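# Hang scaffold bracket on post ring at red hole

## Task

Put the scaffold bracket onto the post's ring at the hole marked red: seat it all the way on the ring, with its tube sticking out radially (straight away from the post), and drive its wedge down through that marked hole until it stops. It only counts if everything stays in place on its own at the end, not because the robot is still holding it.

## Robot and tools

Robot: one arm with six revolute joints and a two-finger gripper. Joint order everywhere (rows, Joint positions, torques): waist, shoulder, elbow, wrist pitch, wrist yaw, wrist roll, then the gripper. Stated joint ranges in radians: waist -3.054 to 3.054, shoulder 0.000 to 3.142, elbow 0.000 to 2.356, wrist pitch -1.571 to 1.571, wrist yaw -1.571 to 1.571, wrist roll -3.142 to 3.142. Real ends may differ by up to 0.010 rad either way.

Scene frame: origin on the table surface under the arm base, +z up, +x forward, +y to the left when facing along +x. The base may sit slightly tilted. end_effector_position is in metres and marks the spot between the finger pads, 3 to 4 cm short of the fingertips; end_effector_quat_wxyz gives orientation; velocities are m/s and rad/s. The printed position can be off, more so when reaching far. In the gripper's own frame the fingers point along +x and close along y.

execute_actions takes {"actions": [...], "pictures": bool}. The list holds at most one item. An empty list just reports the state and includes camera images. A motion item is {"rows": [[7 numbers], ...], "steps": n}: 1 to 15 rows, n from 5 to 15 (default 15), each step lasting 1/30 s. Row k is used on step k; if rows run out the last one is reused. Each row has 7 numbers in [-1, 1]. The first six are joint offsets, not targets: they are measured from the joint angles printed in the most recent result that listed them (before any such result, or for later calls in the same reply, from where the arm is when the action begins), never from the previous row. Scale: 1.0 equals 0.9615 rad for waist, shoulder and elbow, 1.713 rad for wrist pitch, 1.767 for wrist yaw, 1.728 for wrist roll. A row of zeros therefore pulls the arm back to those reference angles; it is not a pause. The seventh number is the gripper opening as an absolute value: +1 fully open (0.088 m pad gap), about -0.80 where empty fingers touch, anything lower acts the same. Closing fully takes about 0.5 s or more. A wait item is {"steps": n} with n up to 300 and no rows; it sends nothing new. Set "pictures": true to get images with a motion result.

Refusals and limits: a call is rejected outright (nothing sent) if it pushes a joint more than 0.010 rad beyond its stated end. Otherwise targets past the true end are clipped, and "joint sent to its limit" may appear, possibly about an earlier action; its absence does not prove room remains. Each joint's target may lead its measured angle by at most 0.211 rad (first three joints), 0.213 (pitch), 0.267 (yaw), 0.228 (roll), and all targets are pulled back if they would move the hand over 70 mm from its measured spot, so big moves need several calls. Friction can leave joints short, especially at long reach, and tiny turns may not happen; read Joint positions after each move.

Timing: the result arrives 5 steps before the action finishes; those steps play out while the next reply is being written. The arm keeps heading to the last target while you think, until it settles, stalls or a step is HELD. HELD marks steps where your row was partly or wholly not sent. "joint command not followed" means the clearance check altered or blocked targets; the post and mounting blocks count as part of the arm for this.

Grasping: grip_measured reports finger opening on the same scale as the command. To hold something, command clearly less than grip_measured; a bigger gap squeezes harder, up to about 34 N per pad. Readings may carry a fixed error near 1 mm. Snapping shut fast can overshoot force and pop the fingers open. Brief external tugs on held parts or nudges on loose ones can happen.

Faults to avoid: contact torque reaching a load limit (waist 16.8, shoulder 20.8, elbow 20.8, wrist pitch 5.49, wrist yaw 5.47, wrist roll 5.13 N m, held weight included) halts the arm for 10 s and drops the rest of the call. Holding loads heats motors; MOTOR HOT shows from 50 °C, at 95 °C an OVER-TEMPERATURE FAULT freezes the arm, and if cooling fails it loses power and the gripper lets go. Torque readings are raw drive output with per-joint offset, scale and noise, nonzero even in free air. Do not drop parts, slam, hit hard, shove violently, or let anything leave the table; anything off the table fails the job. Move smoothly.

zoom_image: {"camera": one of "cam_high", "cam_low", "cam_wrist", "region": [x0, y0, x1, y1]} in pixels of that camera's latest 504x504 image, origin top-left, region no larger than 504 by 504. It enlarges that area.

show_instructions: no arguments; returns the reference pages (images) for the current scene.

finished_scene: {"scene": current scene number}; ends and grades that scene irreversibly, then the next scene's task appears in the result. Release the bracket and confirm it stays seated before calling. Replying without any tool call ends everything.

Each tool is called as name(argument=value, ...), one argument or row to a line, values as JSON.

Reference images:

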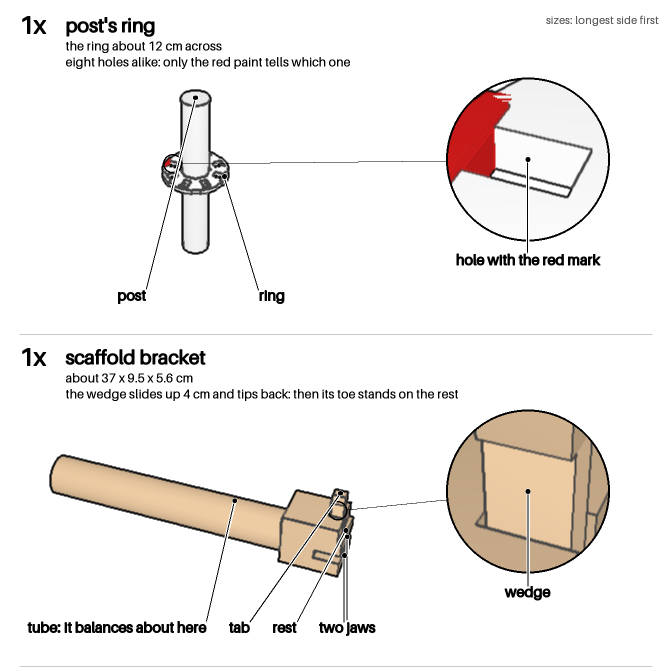

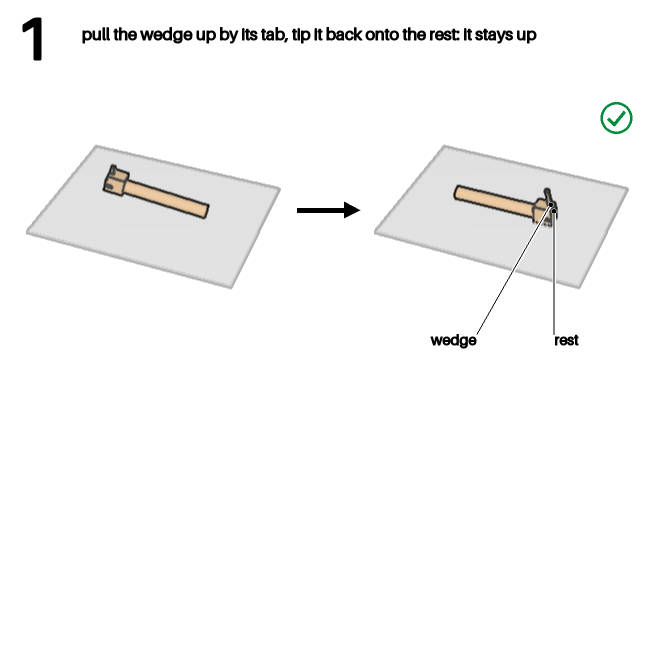

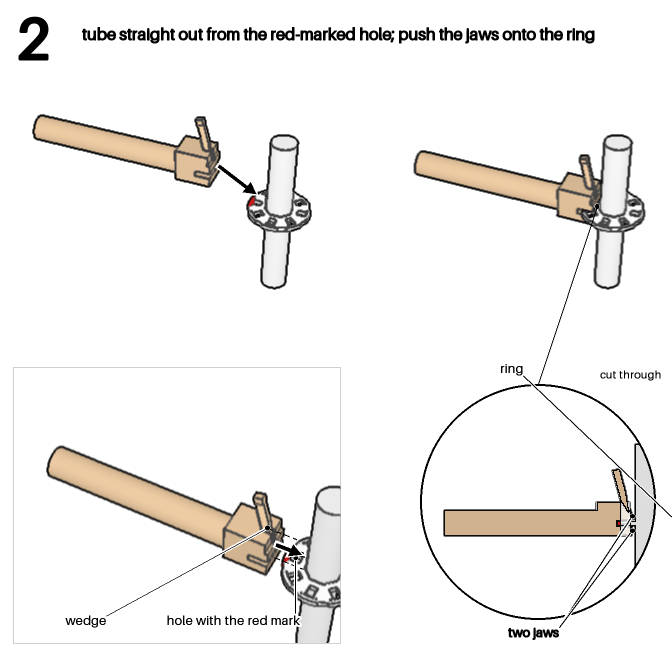

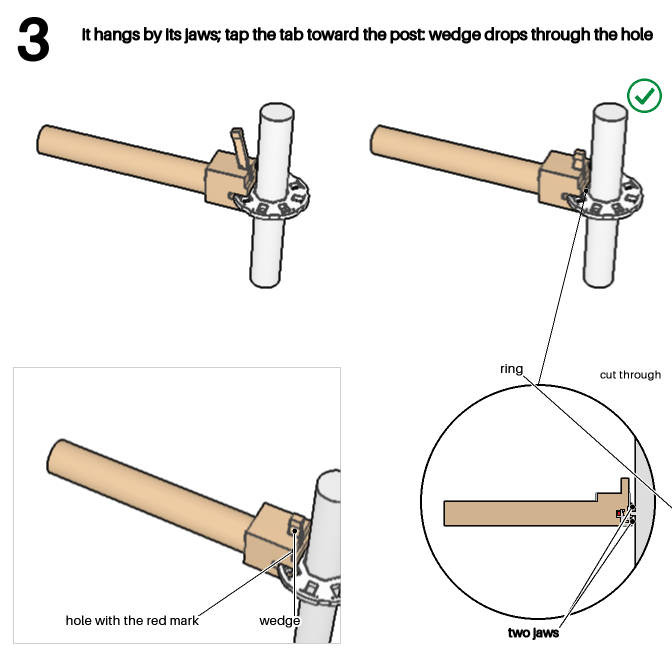

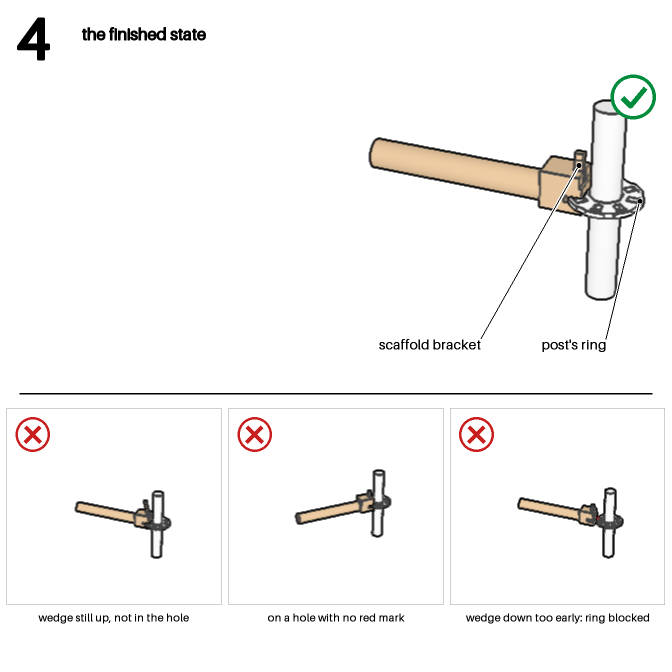

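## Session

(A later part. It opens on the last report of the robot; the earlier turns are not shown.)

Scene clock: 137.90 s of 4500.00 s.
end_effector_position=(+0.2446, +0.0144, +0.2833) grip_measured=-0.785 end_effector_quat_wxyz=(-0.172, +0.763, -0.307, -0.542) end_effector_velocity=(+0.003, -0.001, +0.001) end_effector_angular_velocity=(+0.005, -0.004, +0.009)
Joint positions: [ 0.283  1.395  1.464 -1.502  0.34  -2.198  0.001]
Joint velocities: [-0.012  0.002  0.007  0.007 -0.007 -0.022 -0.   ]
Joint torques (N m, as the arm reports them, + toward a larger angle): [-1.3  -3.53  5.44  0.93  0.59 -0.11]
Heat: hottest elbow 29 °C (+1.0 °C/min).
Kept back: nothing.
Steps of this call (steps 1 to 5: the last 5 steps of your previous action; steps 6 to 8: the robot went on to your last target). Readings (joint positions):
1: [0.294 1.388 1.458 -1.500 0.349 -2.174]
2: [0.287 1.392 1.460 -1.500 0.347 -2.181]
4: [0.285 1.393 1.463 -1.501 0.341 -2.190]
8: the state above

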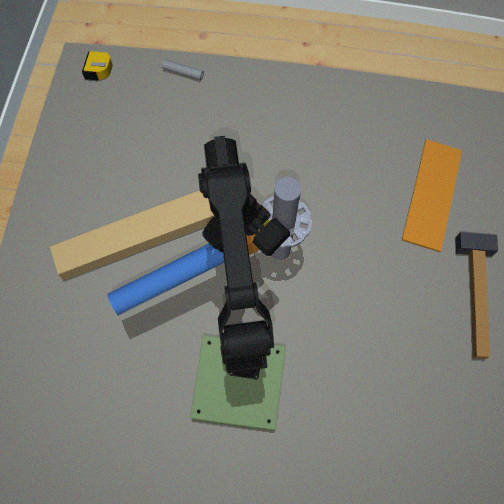

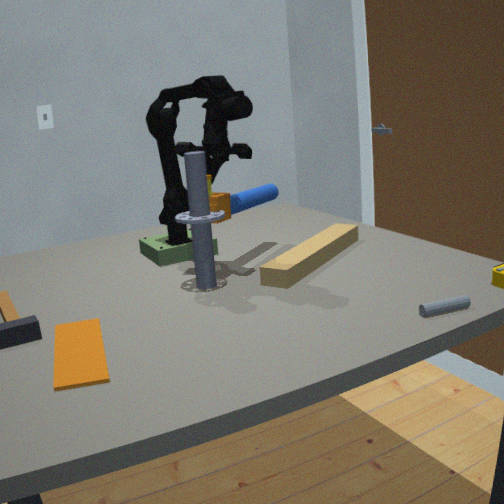

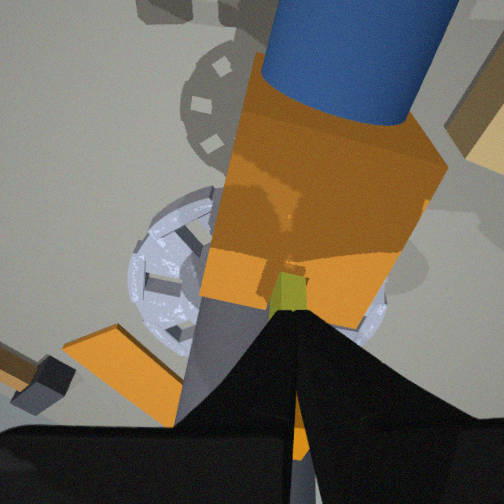

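Contact; back off and look.

execute_actions(
  actions=[
    {"rows": [[0.2, -0.04, 0.0, 0.0, 0.0, 0.11, -1]], "steps": 15},
  ],
)

execute_actions(
  actions=[
    {"steps": 8},
  ],
  pictures=true,
)

zoom_image(
  camera="cam_low",
  region=[160, 150, 290, 250],
)

zoom_image(
  camera="cam_high",
  region=[200, 160, 330, 290],
)

Scene clock: 138.40 s of 4500.00 s.
end_effector_position=(+0.2340, +0.0575, +0.2910) grip_measured=-0.785 end_effector_quat_wxyz=(-0.201, +0.782, -0.279, -0.520) end_effector_velocity=(-0.005, +0.010, -0.001) end_effector_angular_velocity=(+0.027, -0.009, -0.032)
Joint positions: [ 0.467  1.362  1.465 -1.501  0.341 -2.017  0.001]
Joint velocities: [ 0.042 -0.002 -0.002 -0.007 -0.007  0.081 -0.   ]
Joint torques (N m, as the arm reports them, + toward a larger angle): [ 0.19 -5.3   4.53  0.68  0.1   0.06]
Heat: hottest elbow 29 °C (+1.0 °C/min).
Steps of this call (steps 1 to 5: the robot went on to your last target; steps 6 to 15: the first 10 steps of this action). Readings (joint positions):
6: [0.300 1.392 1.465 -1.502 0.351 -2.159]
7: [0.344 1.388 1.465 -1.501 0.352 -2.116]
9: [0.421 1.378 1.465 -1.500 0.342 -2.064]
13: [0.464 1.363 1.465 -1.501 0.341 -2.024]
15: the state above

Scene clock: 138.67 s of 4500.00 s.
end_effector_position=(+0.2337, +0.0586, +0.2910) grip_measured=-0.785 end_effector_quat_wxyz=(-0.203, +0.782, -0.279, -0.520) end_effector_velocity=(+0.000, +0.002, -0.000) end_effector_angular_velocity=(+0.012, -0.005, -0.003)
Joint positions: [ 0.472  1.362  1.465 -1.501  0.341 -2.01   0.001]
Joint velocities: [ 0.002 -0.002 -0.002  0.007 -0.007  0.007  0.   ]
Joint torques (N m, as the arm reports them, + toward a larger angle): [ 0.22 -5.29  4.61  0.7   0.09  0.06]
Heat: hottest elbow 29 °C (+1.0 °C/min).
Kept back: nothing.
Steps of this call (steps 1 to 5: the last 5 steps of your previous action; steps 6 to 8: the robot went on to your last target). Readings (joint positions):
1: [0.469 1.362 1.465 -1.501 0.341 -2.015]
2: [0.470 1.362 1.465 -1.501 0.341 -2.013]
4: [0.471 1.362 1.465 -1.501 0.341 -2.011]
8: the state above

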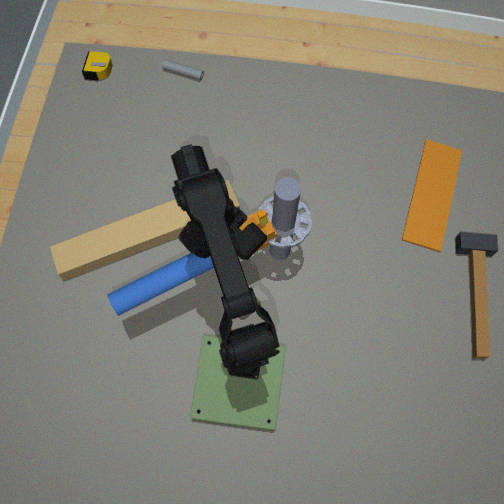

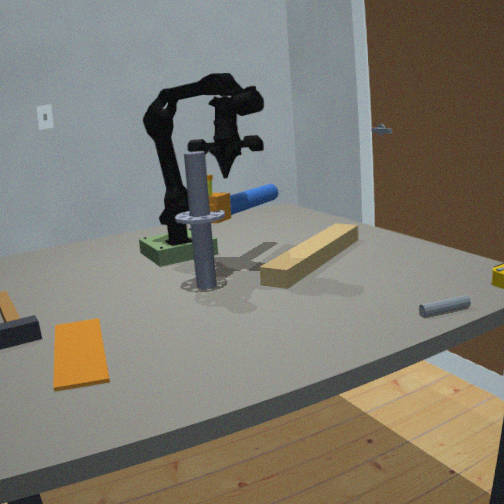

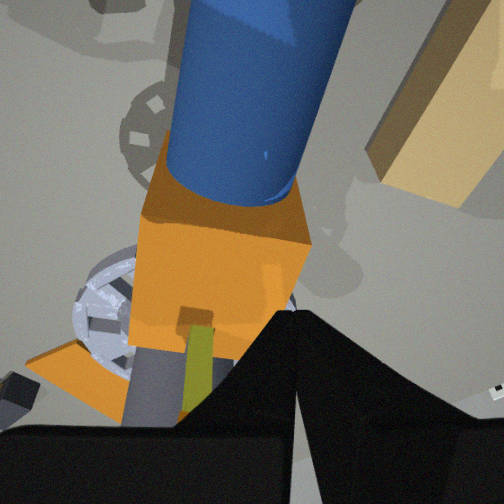

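Region (160, 150, 290, 250) of cam_low's 504x504 image, scaled by 3.877, with more detail than that image has; it fills the top 388 rows of this view, and the rest is white.

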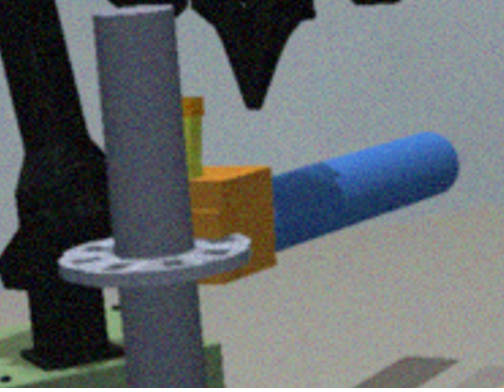

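Region (200, 160, 330, 290) of cam_high's 504x504 image, scaled by 3.877, with more detail than that image has.

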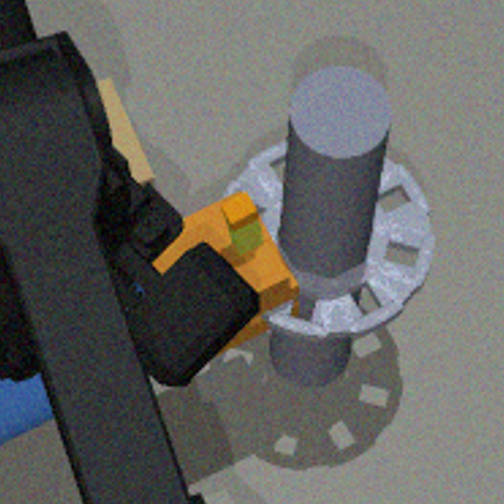

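execute_actions(
  actions=[
    {"rows": [[0.0, 0.0, 0.0, 0.0, 0.09, 0.0, -1]], "steps": 15},
  ],
)

execute_actions(
  actions=[
    {"steps": 8},
  ],
)

Scene clock: 139.50 s of 4500.00 s.
end_effector_position=(+0.2412, +0.0398, +0.3000) grip_measured=-0.785 end_effector_quat_wxyz=(-0.167, +0.806, -0.316, -0.472) end_effector_velocity=(-0.001, -0.007, +0.003) end_effector_angular_velocity=(-0.056, -0.008, +0.012)
Joint positions: [ 0.474  1.362  1.465 -1.501  0.491 -2.01   0.001]
Joint velocities: [ 0.002 -0.007 -0.007 -0.007  0.051 -0.022 -0.   ]
Joint torques (N m, as the arm reports them, + toward a larger angle): [-0.17 -4.58  4.57  0.78  0.41 -0.06]
Heat: hottest elbow 29 °C (+1.0 °C/min).
Steps of this call (steps 1 to 15: the robot went on to your last target; steps 16 to 25: the first 10 steps of this action). Readings (joint positions):
16: [0.474 1.362 1.465 -1.501 0.368 -2.010]
17: [0.474 1.362 1.465 -1.501 0.409 -2.010]
19: [0.474 1.362 1.465 -1.501 0.453 -2.010]
23: [0.474 1.362 1.465 -1.501 0.485 -2.010]
25: the state above

Scene clock: 139.77 s of 4500.00 s.
end_effector_position=(+0.2414, +0.0392, +0.3003) grip_measured=-0.785 end_effector_quat_wxyz=(-0.165, +0.807, -0.317, -0.470) end_effector_velocity=(-0.002, -0.003, +0.001) end_effector_angular_velocity=(-0.010, +0.002, +0.003)
Joint positions: [ 0.474  1.362  1.465 -1.501  0.496 -2.01   0.001]
Joint velocities: [-0.002 -0.007 -0.002 -0.007  0.007 -0.007 -0.   ]
Joint torques (N m, as the arm reports them, + toward a larger angle): [-0.3  -4.5   4.6   0.79  0.39 -0.04]
Heat: hottest elbow 29 °C (+1.0 °C/min).
Kept back: nothing.
Steps of this call (steps 1 to 5: the last 5 steps of your previous action; steps 6 to 8: the robot went on to your last target). Readings (joint positions):
1: [0.474 1.362 1.465 -1.501 0.492 -2.010]
2: [0.474 1.362 1.465 -1.501 0.494 -2.010]
4: [0.474 1.362 1.465 -1.501 0.495 -2.010]
8: the state above

execute_actions(
  actions=[
    {"rows": [[-0.132, 0.026, -0.012, 0.0, 0.0, -0.072, -1]], "steps": 15},
  ],
)

execute_actions(
  actions=[
    {"steps": 10},
  ],
  pictures=true,
)

zoom_image(
  camera="cam_low",
  region=[160, 130, 290, 230],
)

Scene clock: 140.77 s of 4500.00 s.
end_effector_position=(+0.2456, +0.0151, +0.2967) grip_measured=-0.785 end_effector_quat_wxyz=(-0.143, +0.795, -0.330, -0.489) end_effector_velocity=(+0.001, -0.003, -0.000) end_effector_angular_velocity=(-0.006, +0.015, +0.029)
Joint positions: [ 0.368  1.374  1.465 -1.501  0.485 -2.127  0.001]
Joint velocities: [-0.017 -0.002 -0.002  0.007 -0.007 -0.051 -0.   ]
Joint torques (N m, as the arm reports them, + toward a larger angle): [-1.88 -3.16  3.54  0.78  0.73 -0.11]
Heat: hottest elbow 29 °C (+1.0 °C/min).
Steps of this call (steps 1 to 15: the robot went on to your last target; steps 16 to 20: nothing new was sent; steps 21 to 30: the first 10 steps of this action). Readings (joint positions):
21: [0.462 1.364 1.465 -1.501 0.494 -2.036]
22: [0.432 1.366 1.465 -1.500 0.494 -2.064]
24: [0.384 1.372 1.465 -1.501 0.491 -2.097]
28: [0.369 1.374 1.465 -1.501 0.486 -2.122]
30: the state above

Scene clock: 141.10 s of 4500.00 s.
end_effector_position=(+0.2456, +0.0145, +0.2967) grip_measured=-0.785 end_effector_quat_wxyz=(-0.142, +0.794, -0.330, -0.489) end_effector_velocity=(-0.005, -0.001, -0.001) end_effector_angular_velocity=(+0.002, +0.020, -0.008)
Joint positions: [ 0.365  1.374  1.465 -1.501  0.485 -2.132  0.001]
Joint velocities: [-0.002 -0.002 -0.002 -0.022 -0.007  0.007 -0.   ]
Joint torques (N m, as the arm reports them, + toward a larger angle): [-1.91 -3.1   3.58  0.77  0.76 -0.09]
Heat: hottest elbow 29 °C (+1.0 °C/min).
Kept back: nothing.
Steps of this call (steps 1 to 5: the last 5 steps of your previous action; steps 6 to 10: the robot went on to your last target). Readings (joint positions):
1: [0.368 1.374 1.465 -1.501 0.485 -2.128]
2: [0.367 1.374 1.465 -1.501 0.485 -2.129]
4: [0.366 1.374 1.465 -1.501 0.485 -2.130]
8: [0.365 1.374 1.465 -1.501 0.485 -2.131]
10: the state above

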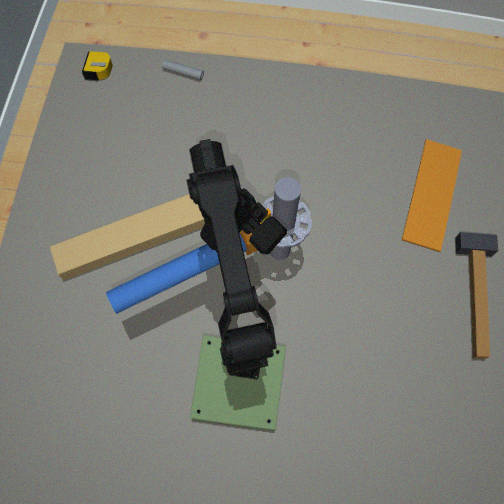

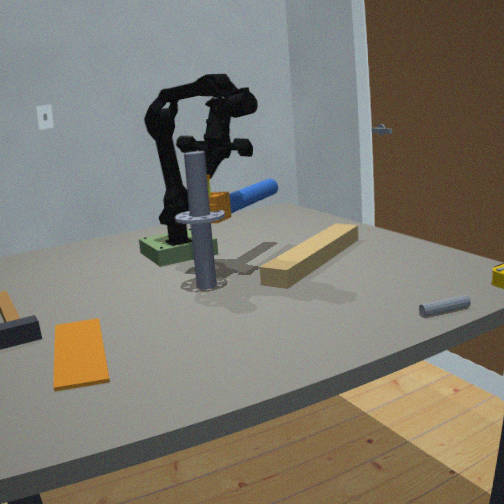

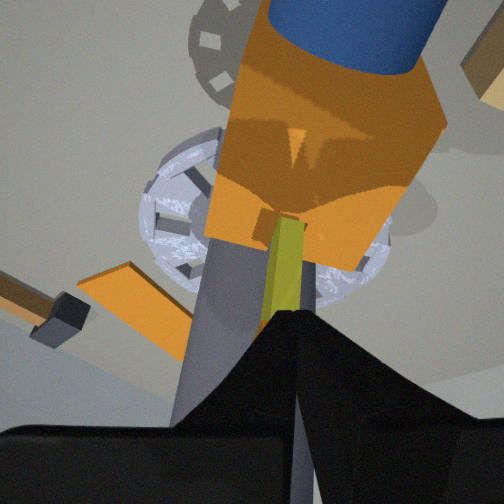

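Region (160, 130, 290, 230) of cam_low's 504x504 image, scaled by 3.877, with more detail than that image has; it fills the top 388 rows of this view, and the rest is white.

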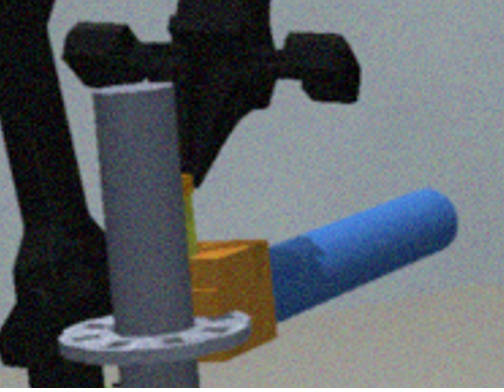

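execute_actions(
  actions=[
    {"rows": [[0.06, 0.0, 0.0, 0.0, 0.0, 0.03, -1],[0.06, 0.0, 0.0, 0.0, 0.0, 0.03, -1],[0.06, 0.0, 0.0, 0.0, 0.0, 0.03, -1],[0.06, -0.024, 0.062, 0.0, 0.005, 0.03, -1],[0.06, -0.024, 0.062, 0.0, 0.005, 0.03, -1],[0.06, -0.024, 0.062, 0.0, 0.005, 0.03, -1],[0.06, -0.024, 0.062, 0.0, 0.005, 0.03, -1],[0.06, -0.024, 0.062, 0.0, 0.005, 0.03, -1],[0.06, -0.024, 0.062, 0.0, 0.005, 0.03, -1],[-0.02, -0.024, 0.062, 0.0, 0.005, -0.012, -1]], "steps": 15},
  ],
)

execute_actions(
  actions=[
    {"steps": 12},
  ],
  pictures=true,
)

zoom_image(
  camera="cam_low",
  region=[160, 130, 290, 230],
)

Scene clock: 141.97 s of 4500.00 s.
end_effector_position=(+0.2468, +0.0261, +0.3147) grip_measured=-0.785 end_effector_quat_wxyz=(-0.163, +0.813, -0.311, -0.464) end_effector_velocity=(+0.009, -0.107, +0.040) end_effector_angular_velocity=(-0.175, +0.061, +0.078)
Joint positions: [ 0.411  1.356  1.514 -1.501  0.49  -2.097  0.001]
Joint velocities: [-0.413 -0.066  0.09  -0.007  0.022 -0.579 -0.   ]
Joint torques (N m, as the arm reports them, + toward a larger angle): [-2.34 -4.55  4.81  0.95  0.36 -0.08]
Heat: hottest elbow 29 °C (+1.0 °C/min).
Steps of this call (steps 1 to 15: the robot went on to your last target; step 16: nothing new was sent; steps 17 to 26: the first 10 steps of this action). Readings (joint positions):
17: [0.370 1.374 1.465 -1.501 0.487 -2.123]
18: [0.383 1.374 1.465 -1.501 0.487 -2.111]
20: [0.405 1.374 1.470 -1.503 0.484 -2.097]
24: [0.416 1.363 1.505 -1.501 0.489 -2.086]
26: the state above

Scene clock: 142.37 s of 4500.00 s.
end_effector_position=(+0.2481, +0.0104, +0.3160) grip_measured=-0.785 end_effector_quat_wxyz=(-0.158, +0.808, -0.323, -0.466) end_effector_velocity=(-0.002, -0.002, -0.001) end_effector_angular_velocity=(-0.003, +0.018, +0.013)
Joint positions: [ 0.35   1.354  1.517 -1.501  0.492 -2.149  0.001]
Joint velocities: [-0.007 -0.002 -0.002 -0.007 -0.007 -0.022 -0.   ]
Joint torques (N m, as the arm reports them, + toward a larger angle): [-0.35 -4.84  5.21  0.94  0.33 -0.08]
Heat: hottest elbow 29 °C (+1.0 °C/min).
Kept back: nothing.
Steps of this call (steps 1 to 5: the last 5 steps of your previous action; steps 6 to 12: the robot went on to your last target). Readings (joint positions):
1: [0.395 1.355 1.516 -1.501 0.490 -2.112]
2: [0.379 1.354 1.517 -1.501 0.491 -2.123]
4: [0.360 1.354 1.517 -1.501 0.492 -2.136]
8: [0.352 1.354 1.517 -1.501 0.492 -2.146]
12: the state above

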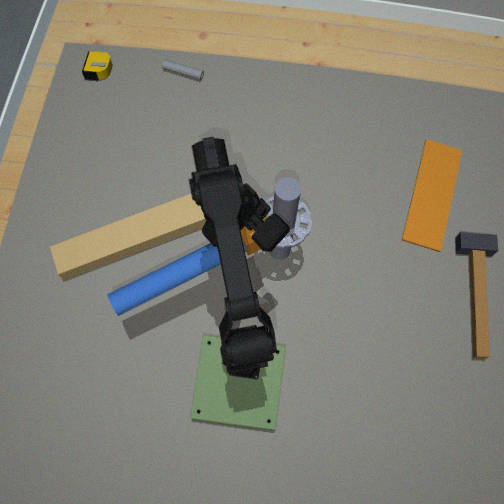

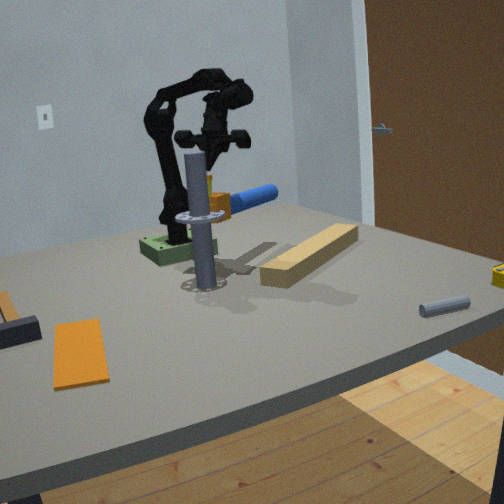

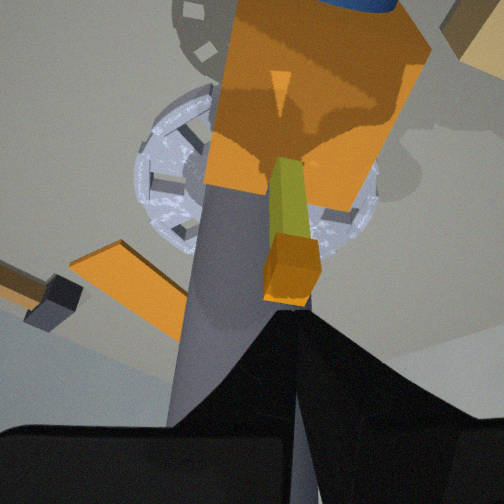

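Region (160, 130, 290, 230) of cam_low's 504x504 image, scaled by 3.877, with more detail than that image has; it fills the top 388 rows of this view, and the rest is white.

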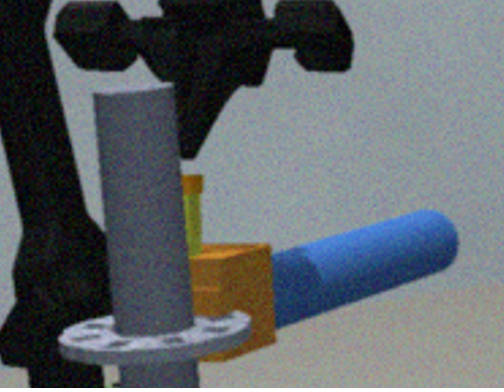

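execute_actions(
  actions=[
    {"rows": [[0, 0.008, -0.014, 0, 0, 0, -1],[0, 0.016, -0.028, 0, 0, 0, -1],[0, 0.024, -0.042, 0, 0, 0, -1],[0, 0.032, -0.056, 0, 0, 0, -1],[0, 0.04, -0.07, 0, 0, 0, -1],[0, 0.048, -0.084, 0, 0, 0, -1]], "steps": 14},
  ],
)

execute_actions(
  actions=[
    {"steps": 10},
  ],
  pictures=true,
)

zoom_image(
  camera="cam_low",
  region=[160, 130, 290, 230],
)

Scene clock: 143.03 s of 4500.00 s.
end_effector_position=(+0.2482, +0.0089, +0.3042) grip_measured=-0.785 end_effector_quat_wxyz=(-0.139, +0.801, -0.334, -0.477) end_effector_velocity=(-0.003, -0.001, -0.002) end_effector_angular_velocity=(+0.000, +0.017, +0.005)
Joint positions: [ 0.352  1.37   1.483 -1.498  0.507 -2.15   0.001]
Joint velocities: [-0.002 -0.002 -0.007 -0.007 -0.007 -0.007 -0.   ]
Joint torques (N m, as the arm reports them, + toward a larger angle): [-0.21 -1.16  0.89  0.59 -0.41  0.  ]
Heat: hottest elbow 29 °C (+1.0 °C/min).
Steps of this call (steps 1 to 11: the robot went on to your last target; steps 12 to 20: the first 9 steps of this action). Readings (joint positions):
12: [0.349 1.354 1.517 -1.501 0.492 -2.150]
13: [0.349 1.355 1.516 -1.501 0.492 -2.150]
15: [0.349 1.357 1.505 -1.501 0.492 -2.150]
19: [0.352 1.369 1.483 -1.498 0.507 -2.150]
20: the state above

Scene clock: 143.37 s of 4500.00 s.
end_effector_position=(+0.2483, +0.0088, +0.3038) grip_measured=-0.785 end_effector_quat_wxyz=(-0.139, +0.801, -0.334, -0.477) end_effector_velocity=(+0.001, +0.002, -0.000) end_effector_angular_velocity=(+0.007, -0.002, +0.010)
Joint positions: [ 0.352  1.37   1.481 -1.497  0.508 -2.15   0.001]
Joint velocities: [ 0.002 -0.002 -0.002  0.007 -0.007 -0.007 -0.   ]
Joint torques (N m, as the arm reports them, + toward a larger angle): [-0.38 -0.89  0.49  0.54 -0.43 -0.01]
Heat: hottest elbow 29 °C (+1.0 °C/min).
Kept back: nothing.
Steps of this call (steps 1 to 5: the last 5 steps of your previous action; steps 6 to 10: the robot went on to your last target). Readings (joint positions):
1: [0.352 1.370 1.482 -1.498 0.507 -2.150]
2: [0.352 1.370 1.482 -1.498 0.507 -2.150]
4: [0.352 1.370 1.481 -1.498 0.507 -2.150]
8: [0.352 1.370 1.481 -1.497 0.508 -2.150]
10: the state above

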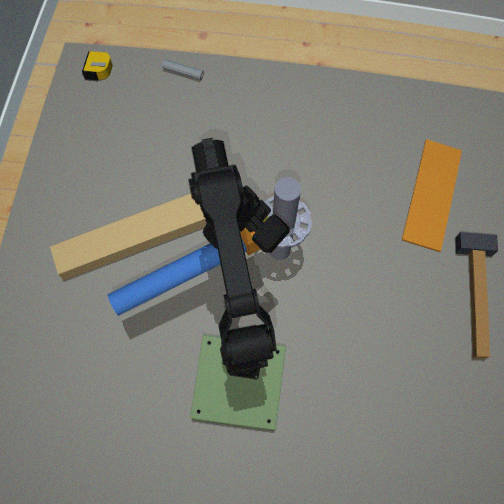

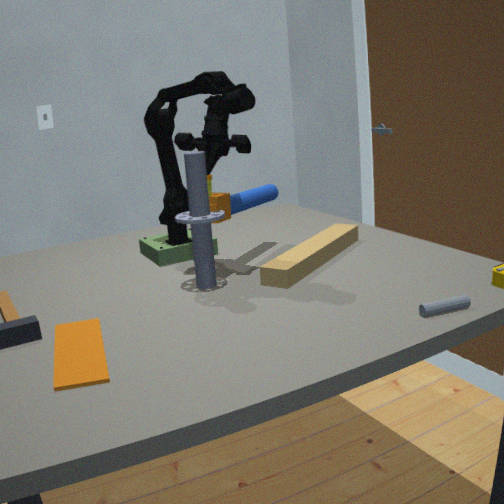

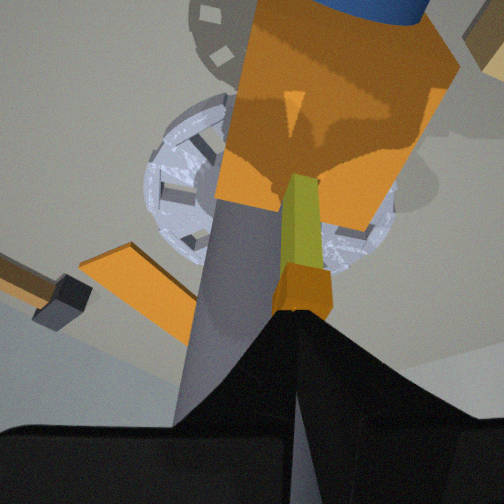

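Region (160, 130, 290, 230) of cam_low's 504x504 image, scaled by 3.877, with more detail than that image has; it fills the top 388 rows of this view, and the rest is white.

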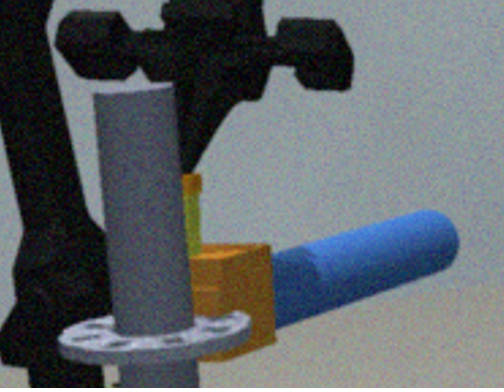

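execute_actions(
  actions=[
    {"rows": [[0, -0.02, 0.04, 0, -0.01, 0, -1],[0, -0.02, 0.04, 0, -0.01, 0, -1],[0, -0.02, 0.04, 0, -0.01, 0, -1],[0, -0.02, 0.04, 0, -0.01, 0, -1],[0, -0.02, 0.04, 0, -0.01, 0, -1],[0.25, -0.02, 0.04, 0, -0.01, 0.14, -1]], "steps": 15},
  ],
)

execute_actions(
  actions=[
    {"steps": 12},
  ],
  pictures=true,
)

zoom_image(
  camera="cam_high",
  region=[220, 170, 320, 270],
)

zoom_image(
  camera="cam_low",
  region=[165, 160, 265, 240],
)

Scene clock: 145.23 s of 4500.00 s.
end_effector_position=(+0.2416, +0.0610, +0.3130) grip_measured=-0.785 end_effector_quat_wxyz=(-0.187, +0.821, -0.287, -0.457) end_effector_velocity=(-0.037, +0.155, +0.008) end_effector_angular_velocity=(+0.220, -0.190, +0.185)
Joint positions: [ 0.549  1.359  1.51  -1.497  0.489 -1.959  0.001]
Joint velocities: [ 0.632 -0.007  0.017  0.007  0.007  0.52  -0.   ]
Joint torques (N m, as the arm reports them, + toward a larger angle): [-1.29 -5.34  5.26  0.84  0.34  0.05]
Heat: hottest elbow 29 °C (+1.0 °C/min).
Steps of this call (steps 1 to 15: the robot went on to your last target; steps 16 to 46: nothing new was sent; steps 47 to 56: the first 10 steps of this action). Readings (joint positions):
47: [0.352 1.366 1.486 -1.498 0.508 -2.149]
48: [0.352 1.364 1.490 -1.501 0.501 -2.149]
50: [0.352 1.364 1.496 -1.501 0.494 -2.149]
54: [0.480 1.360 1.507 -1.498 0.494 -2.006]
56: the state above

Scene clock: 145.63 s of 4500.00 s.
end_effector_position=(+0.2386, +0.0704, +0.3142) grip_measured=-0.785 end_effector_quat_wxyz=(-0.199, +0.823, -0.281, -0.452) end_effector_velocity=(-0.002, +0.000, -0.001) end_effector_angular_velocity=(+0.005, +0.008, -0.002)
Joint positions: [ 0.589  1.356  1.512 -1.497  0.489 -1.911  0.001]
Joint velocities: [ 0.002 -0.002 -0.002 -0.007 -0.007  0.007  0.   ]
Joint torques (N m, as the arm reports them, + toward a larger angle): [ 0.26 -5.23  5.29  0.89  0.31  0.08]
Heat: hottest elbow 29 °C (+1.0 °C/min).
Kept back: nothing.
Steps of this call (steps 1 to 5: the last 5 steps of your previous action; steps 6 to 12: the robot went on to your last target). Readings (joint positions):
1: [0.565 1.359 1.511 -1.497 0.489 -1.945]
2: [0.574 1.358 1.511 -1.497 0.489 -1.935]
4: [0.582 1.357 1.512 -1.497 0.489 -1.923]
8: [0.587 1.356 1.512 -1.497 0.489 -1.913]
12: the state above

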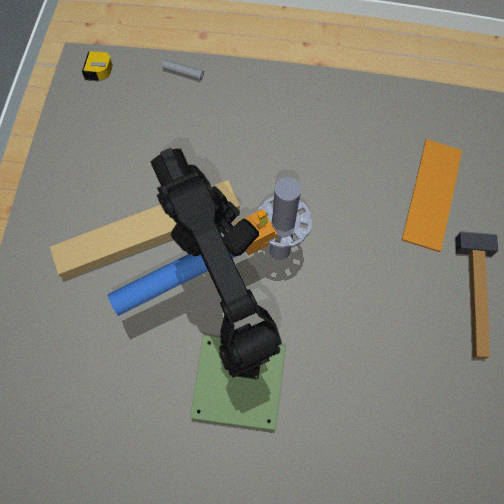

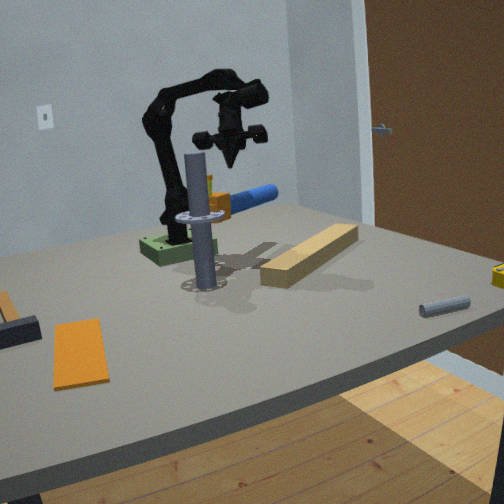

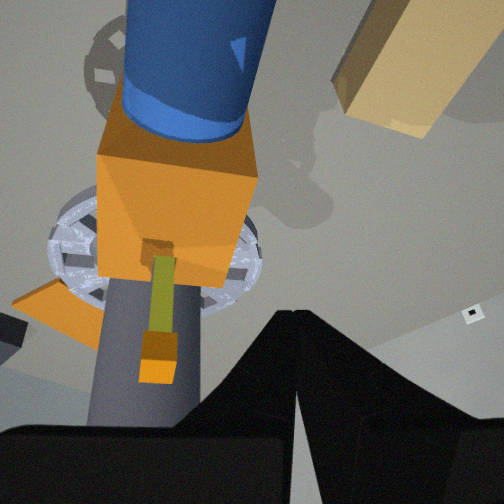

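Region (220, 170, 320, 270) of cam_high's 504x504 image, scaled by 5.040, with more detail than that image has.

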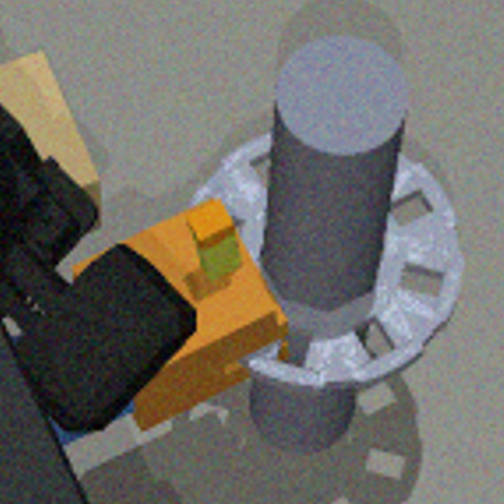

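Region (165, 160, 265, 240) of cam_low's 504x504 image, scaled by 5.040, with more detail than that image has; it fills the top 403 rows of this view, and the rest is white.

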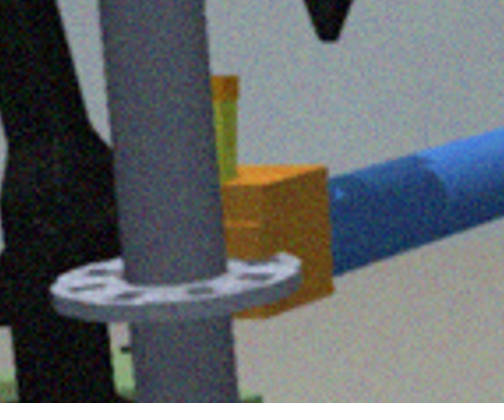

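execute_actions(
  actions=[
    {"rows": [[-0.06, 0.028, -0.07, 0.004, -0.273, 1.0, 1]], "steps": 15},
  ],
)

execute_actions(
  actions=[
    {"steps": 22},
  ],
)

execute_actions(
  actions=[
    {"rows": [[0, 0, 0, 0, 0, 0.95, 1]], "steps": 15},
  ],
)

execute_actions(
  actions=[
    {"steps": 22},
  ],
  pictures=true,
)

Scene clock: 147.63 s of 4500.00 s.
end_effector_position=(+0.2106, +0.1146, +0.2757) grip_measured=+0.175 end_effector_quat_wxyz=(-0.479, +0.593, -0.382, -0.522) end_effector_velocity=(-0.019, +0.030, -0.002) end_effector_angular_velocity=(+0.534, +0.231, -1.769)
Joint positions: [ 0.537  1.38   1.454 -1.493  0.038 -1.309  0.048]
Joint velocities: [-0.032 -0.002 -0.002 -0.007 -0.286  1.81   0.175]
Joint torques (N m, as the arm reports them, + toward a larger angle): [-0.39 -4.44  3.95  0.96 -0.24  0.05]
Heat: hottest elbow 29 °C (+1.0 °C/min).
Steps of this call (steps 1 to 30: the robot went on to your last target; steps 31 to 50: nothing new was sent; steps 51 to 60: the first 10 steps of this action). Readings (joint positions):
51: [0.582 1.357 1.507 -1.495 0.440 -1.860]
52: [0.567 1.357 1.497 -1.493 0.363 -1.797]
54: [0.548 1.364 1.476 -1.493 0.222 -1.675]
58: [0.540 1.380 1.454 -1.493 0.064 -1.431]
60: the state above

Scene clock: 148.37 s of 4500.00 s.
end_effector_position=(+0.2091, +0.1175, +0.2754) grip_measured=+1.000 end_effector_quat_wxyz=(+0.717, -0.244, +0.601, +0.254) end_effector_velocity=(+0.004, +0.001, +0.003) end_effector_angular_velocity=(+0.051, -0.010, -0.201)
Joint positions: [ 0.534  1.38   1.453 -1.493  0.01  -0.205  0.088]
Joint velocities: [-0.007 -0.007  0.002  0.022 -0.007  0.198  0.   ]
Joint torques (N m, as the arm reports them, + toward a larger angle): [-0.35 -4.4   3.95  1.03 -0.26  0.04]
Heat: hottest elbow 29 °C (+1.0 °C/min).
Kept back: nothing.
Steps of this call (steps 1 to 5: the last 5 steps of your previous action; steps 6 to 22: the robot went on to your last target). Readings (joint positions):
1: [0.537 1.380 1.454 -1.493 0.030 -1.248]
2: [0.536 1.380 1.454 -1.493 0.024 -1.187]
4: [0.535 1.380 1.454 -1.493 0.017 -1.065]
8: [0.535 1.380 1.453 -1.493 0.012 -0.821]
22: the state above

Scene clock: 148.70 s of 4500.00 s.
end_effector_position=(+0.2090, +0.1176, +0.2754) grip_measured=+1.000 end_effector_quat_wxyz=(+0.757, -0.020, +0.650, +0.064) end_effector_velocity=(-0.000, +0.002, +0.000) end_effector_angular_velocity=(+0.280, +0.126, -1.796)
Joint positions: [ 0.534  1.38   1.453 -1.493  0.01   0.397  0.088]
Joint velocities: [ 0.002 -0.002 -0.002  0.007 -0.007  1.824  0.   ]
Joint torques (N m, as the arm reports them, + toward a larger angle): [-0.08 -4.82  4.71  0.85 -0.05  0.06]
Heat: hottest elbow 29 °C (+1.0 °C/min).
Steps of this call (steps 1 to 10: the first 10 steps of this action). Readings (joint positions):
1: [0.534 1.380 1.453 -1.493 0.010 -0.154]
2: [0.534 1.380 1.453 -1.493 0.010 -0.091]
4: [0.534 1.380 1.453 -1.493 0.010 0.031]
8: [0.534 1.380 1.453 -1.493 0.010 0.275]
10: the state above

Scene clock: 149.43 s of 4500.00 s.
end_effector_position=(+0.2090, +0.1176, +0.2754) grip_measured=+1.000 end_effector_quat_wxyz=(+0.670, +0.354, +0.597, -0.263) end_effector_velocity=(-0.004, +0.001, +0.001) end_effector_angular_velocity=(+0.034, +0.021, -0.107)
Joint positions: [ 0.534  1.38   1.453 -1.493  0.01   1.422  0.088]
Joint velocities: [-0.002 -0.007 -0.002 -0.007 -0.022  0.11   0.   ]
Joint torques (N m, as the arm reports them, + toward a larger angle): [-0.07 -4.82  4.63  0.77  0.02  0.06]
Heat: hottest elbow 29 °C (+1.0 °C/min).
Kept back: nothing.
Steps of this call (steps 1 to 5: the last 5 steps of your previous action; steps 6 to 22: the robot went on to your last target). Readings (joint positions):
1: [0.534 1.380 1.453 -1.493 0.010 0.458]
2: [0.534 1.380 1.453 -1.493 0.010 0.519]
4: [0.534 1.380 1.453 -1.493 0.010 0.641]
8: [0.534 1.380 1.453 -1.493 0.010 0.885]
22: the state above

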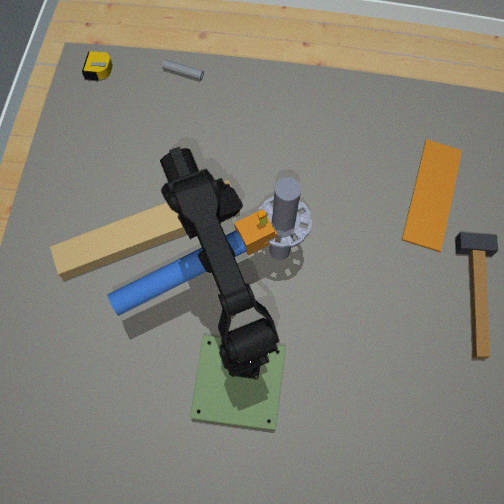

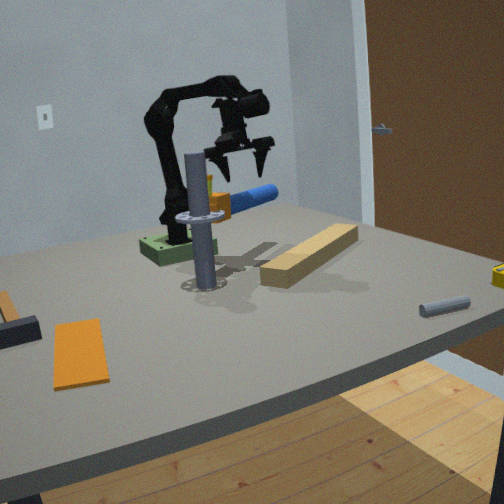

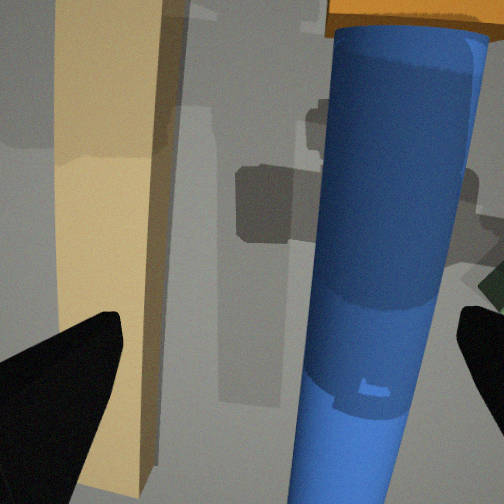

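execute_actions(
  actions=[
    {"rows": [[-0.018, 0.01, 0.0, -0.04, 0, 0.026, 1]], "steps": 12},
  ],
)

execute_actions(
  actions=[
    {"steps": 8},
  ],
  pictures=true,
)

Scene clock: 150.13 s of 4500.00 s.
end_effector_position=(+0.1995, +0.1086, +0.2735) grip_measured=+1.000 end_effector_quat_wxyz=(+0.651, +0.354, +0.603, -0.297) end_effector_velocity=(-0.020, -0.010, -0.003) end_effector_angular_velocity=(-0.034, +0.112, -0.032)
Joint positions: [ 0.521  1.381  1.453 -1.552  0.01   1.462  0.088]
Joint velocities: [-0.012  0.007  0.002 -0.11  -0.022  0.022  0.   ]
Joint torques (N m, as the arm reports them, + toward a larger angle): [-0.37 -3.77  4.57  0.58  0.    0.07]
Heat: hottest elbow 29 °C (+1.0 °C/min).
Steps of this call (steps 1 to 14: the robot went on to your last target; steps 15 to 21: the first 7 steps of this action). Readings (joint positions):
15: [0.533 1.380 1.453 -1.500 0.010 1.441]
16: [0.530 1.380 1.453 -1.518 0.010 1.447]
18: [0.524 1.381 1.453 -1.542 0.010 1.456]
21: the state above

Scene clock: 150.40 s of 4500.00 s.
end_effector_position=(+0.1986, +0.1080, +0.2732) grip_measured=+1.000 end_effector_quat_wxyz=(+0.649, +0.353, +0.604, -0.300) end_effector_velocity=(-0.000, +0.003, -0.000) end_effector_angular_velocity=(+0.022, +0.004, +0.007)
Joint positions: [ 0.52   1.382  1.453 -1.558  0.01   1.464  0.088]
Joint velocities: [-0.002 -0.002 -0.002  0.007 -0.022 -0.007  0.   ]
Joint torques (N m, as the arm reports them, + toward a larger angle): [-0.37 -3.74  4.47  0.48  0.    0.05]
Heat: hottest elbow 29 °C (+1.0 °C/min).
Kept back: nothing.
Steps of this call (steps 1 to 5: the last 5 steps of your previous action; steps 6 to 8: the robot went on to your last target). Readings (joint positions):
1: [0.520 1.381 1.453 -1.554 0.010 1.462]
2: [0.520 1.382 1.453 -1.555 0.010 1.463]
4: [0.520 1.382 1.453 -1.556 0.010 1.463]
8: the state above

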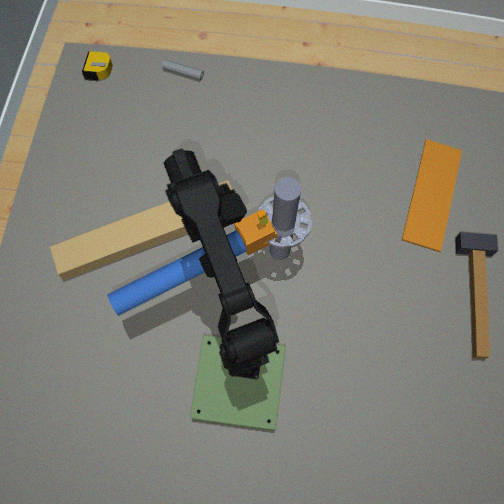

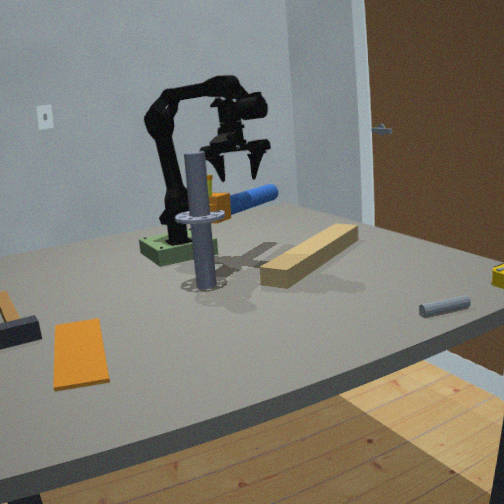

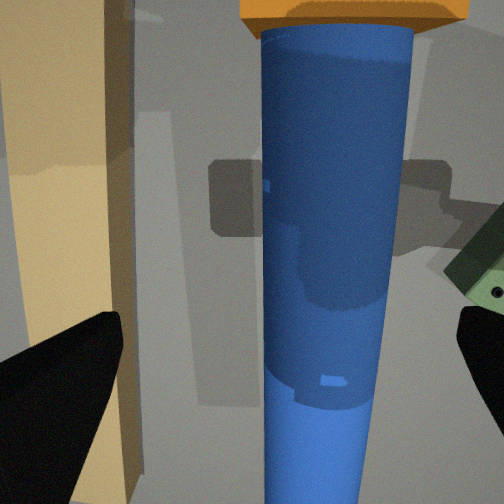

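Descend to grasp pose.

execute_actions(
  actions=[
    {"rows": [[-0.003, -0.015, -0.335, 0.138, 0, 0.002, 1]], "steps": 15},
  ],
)

execute_actions(
  actions=[
    {"steps": 25},
  ],
  pictures=true,
)

Scene clock: 150.87 s of 4500.00 s.
end_effector_position=(+0.1939, +0.1052, +0.1978) grip_measured=+1.000 end_effector_quat_wxyz=(+0.634, +0.331, +0.619, -0.323) end_effector_velocity=(+0.014, +0.010, -0.001) end_effector_angular_velocity=(+0.073, -0.086, -0.014)
Joint positions: [ 0.52   1.375  1.147 -1.335  0.01   1.465  0.088]
Joint velocities: [-0.007 -0.027 -0.027  0.11  -0.022  0.007  0.   ]
Joint torques (N m, as the arm reports them, + toward a larger angle): [-0.35 -5.41  3.78  0.78 -0.01  0.06]
Heat: hottest elbow 29 °C (+1.0 °C/min).
Steps of this call (steps 1 to 4: the robot went on to your last target; steps 5 to 14: the first 10 steps of this action). Readings (joint positions):
5: [0.520 1.377 1.426 -1.518 0.010 1.465]
6: [0.520 1.364 1.378 -1.453 0.010 1.465]
8: [0.520 1.362 1.279 -1.388 0.010 1.465]
12: [0.520 1.375 1.156 -1.345 0.010 1.465]
14: the state above

Scene clock: 151.70 s of 4500.00 s.
end_effector_position=(+0.1948, +0.1056, +0.1965) grip_measured=+1.000 end_effector_quat_wxyz=(+0.635, +0.333, +0.618, -0.322) end_effector_velocity=(+0.002, -0.001, -0.000) end_effector_angular_velocity=(-0.003, -0.010, -0.010)
Joint positions: [ 0.52   1.374  1.141 -1.324  0.01   1.466  0.088]
Joint velocities: [-0.002 -0.002 -0.002  0.007  0.007  0.007  0.   ]
Joint torques (N m, as the arm reports them, + toward a larger angle): [-0.39 -5.5   3.84  0.73  0.    0.06]
Heat: hottest elbow 29 °C (+1.0 °C/min).
Kept back: nothing.
Steps of this call (steps 1 to 5: the last 5 steps of your previous action; steps 6 to 25: the robot went on to your last target). Readings (joint positions):
1: [0.520 1.374 1.146 -1.330 0.010 1.465]
2: [0.520 1.374 1.146 -1.328 0.010 1.466]
4: [0.520 1.374 1.145 -1.326 0.010 1.466]
8: [0.520 1.374 1.142 -1.325 0.010 1.466]
25: the state above

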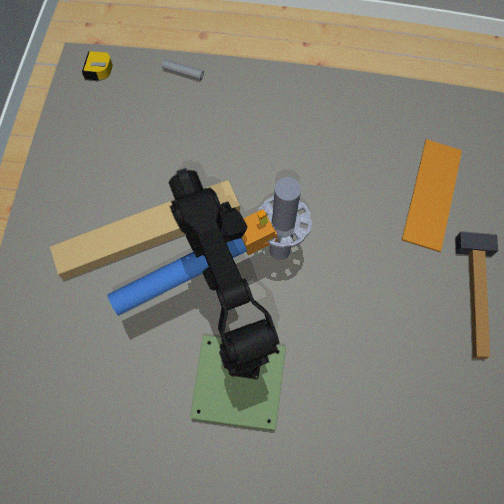

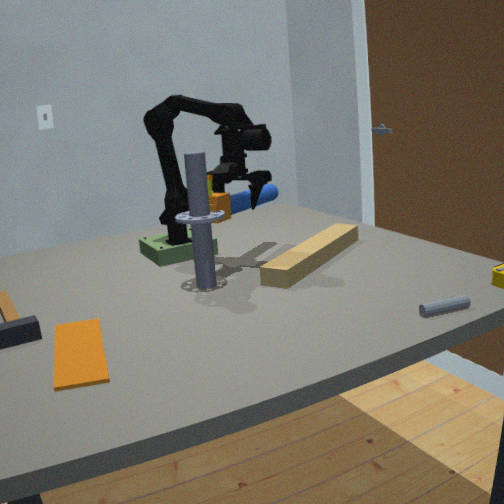

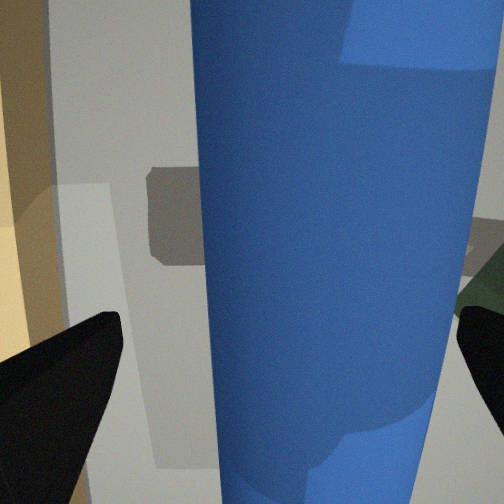

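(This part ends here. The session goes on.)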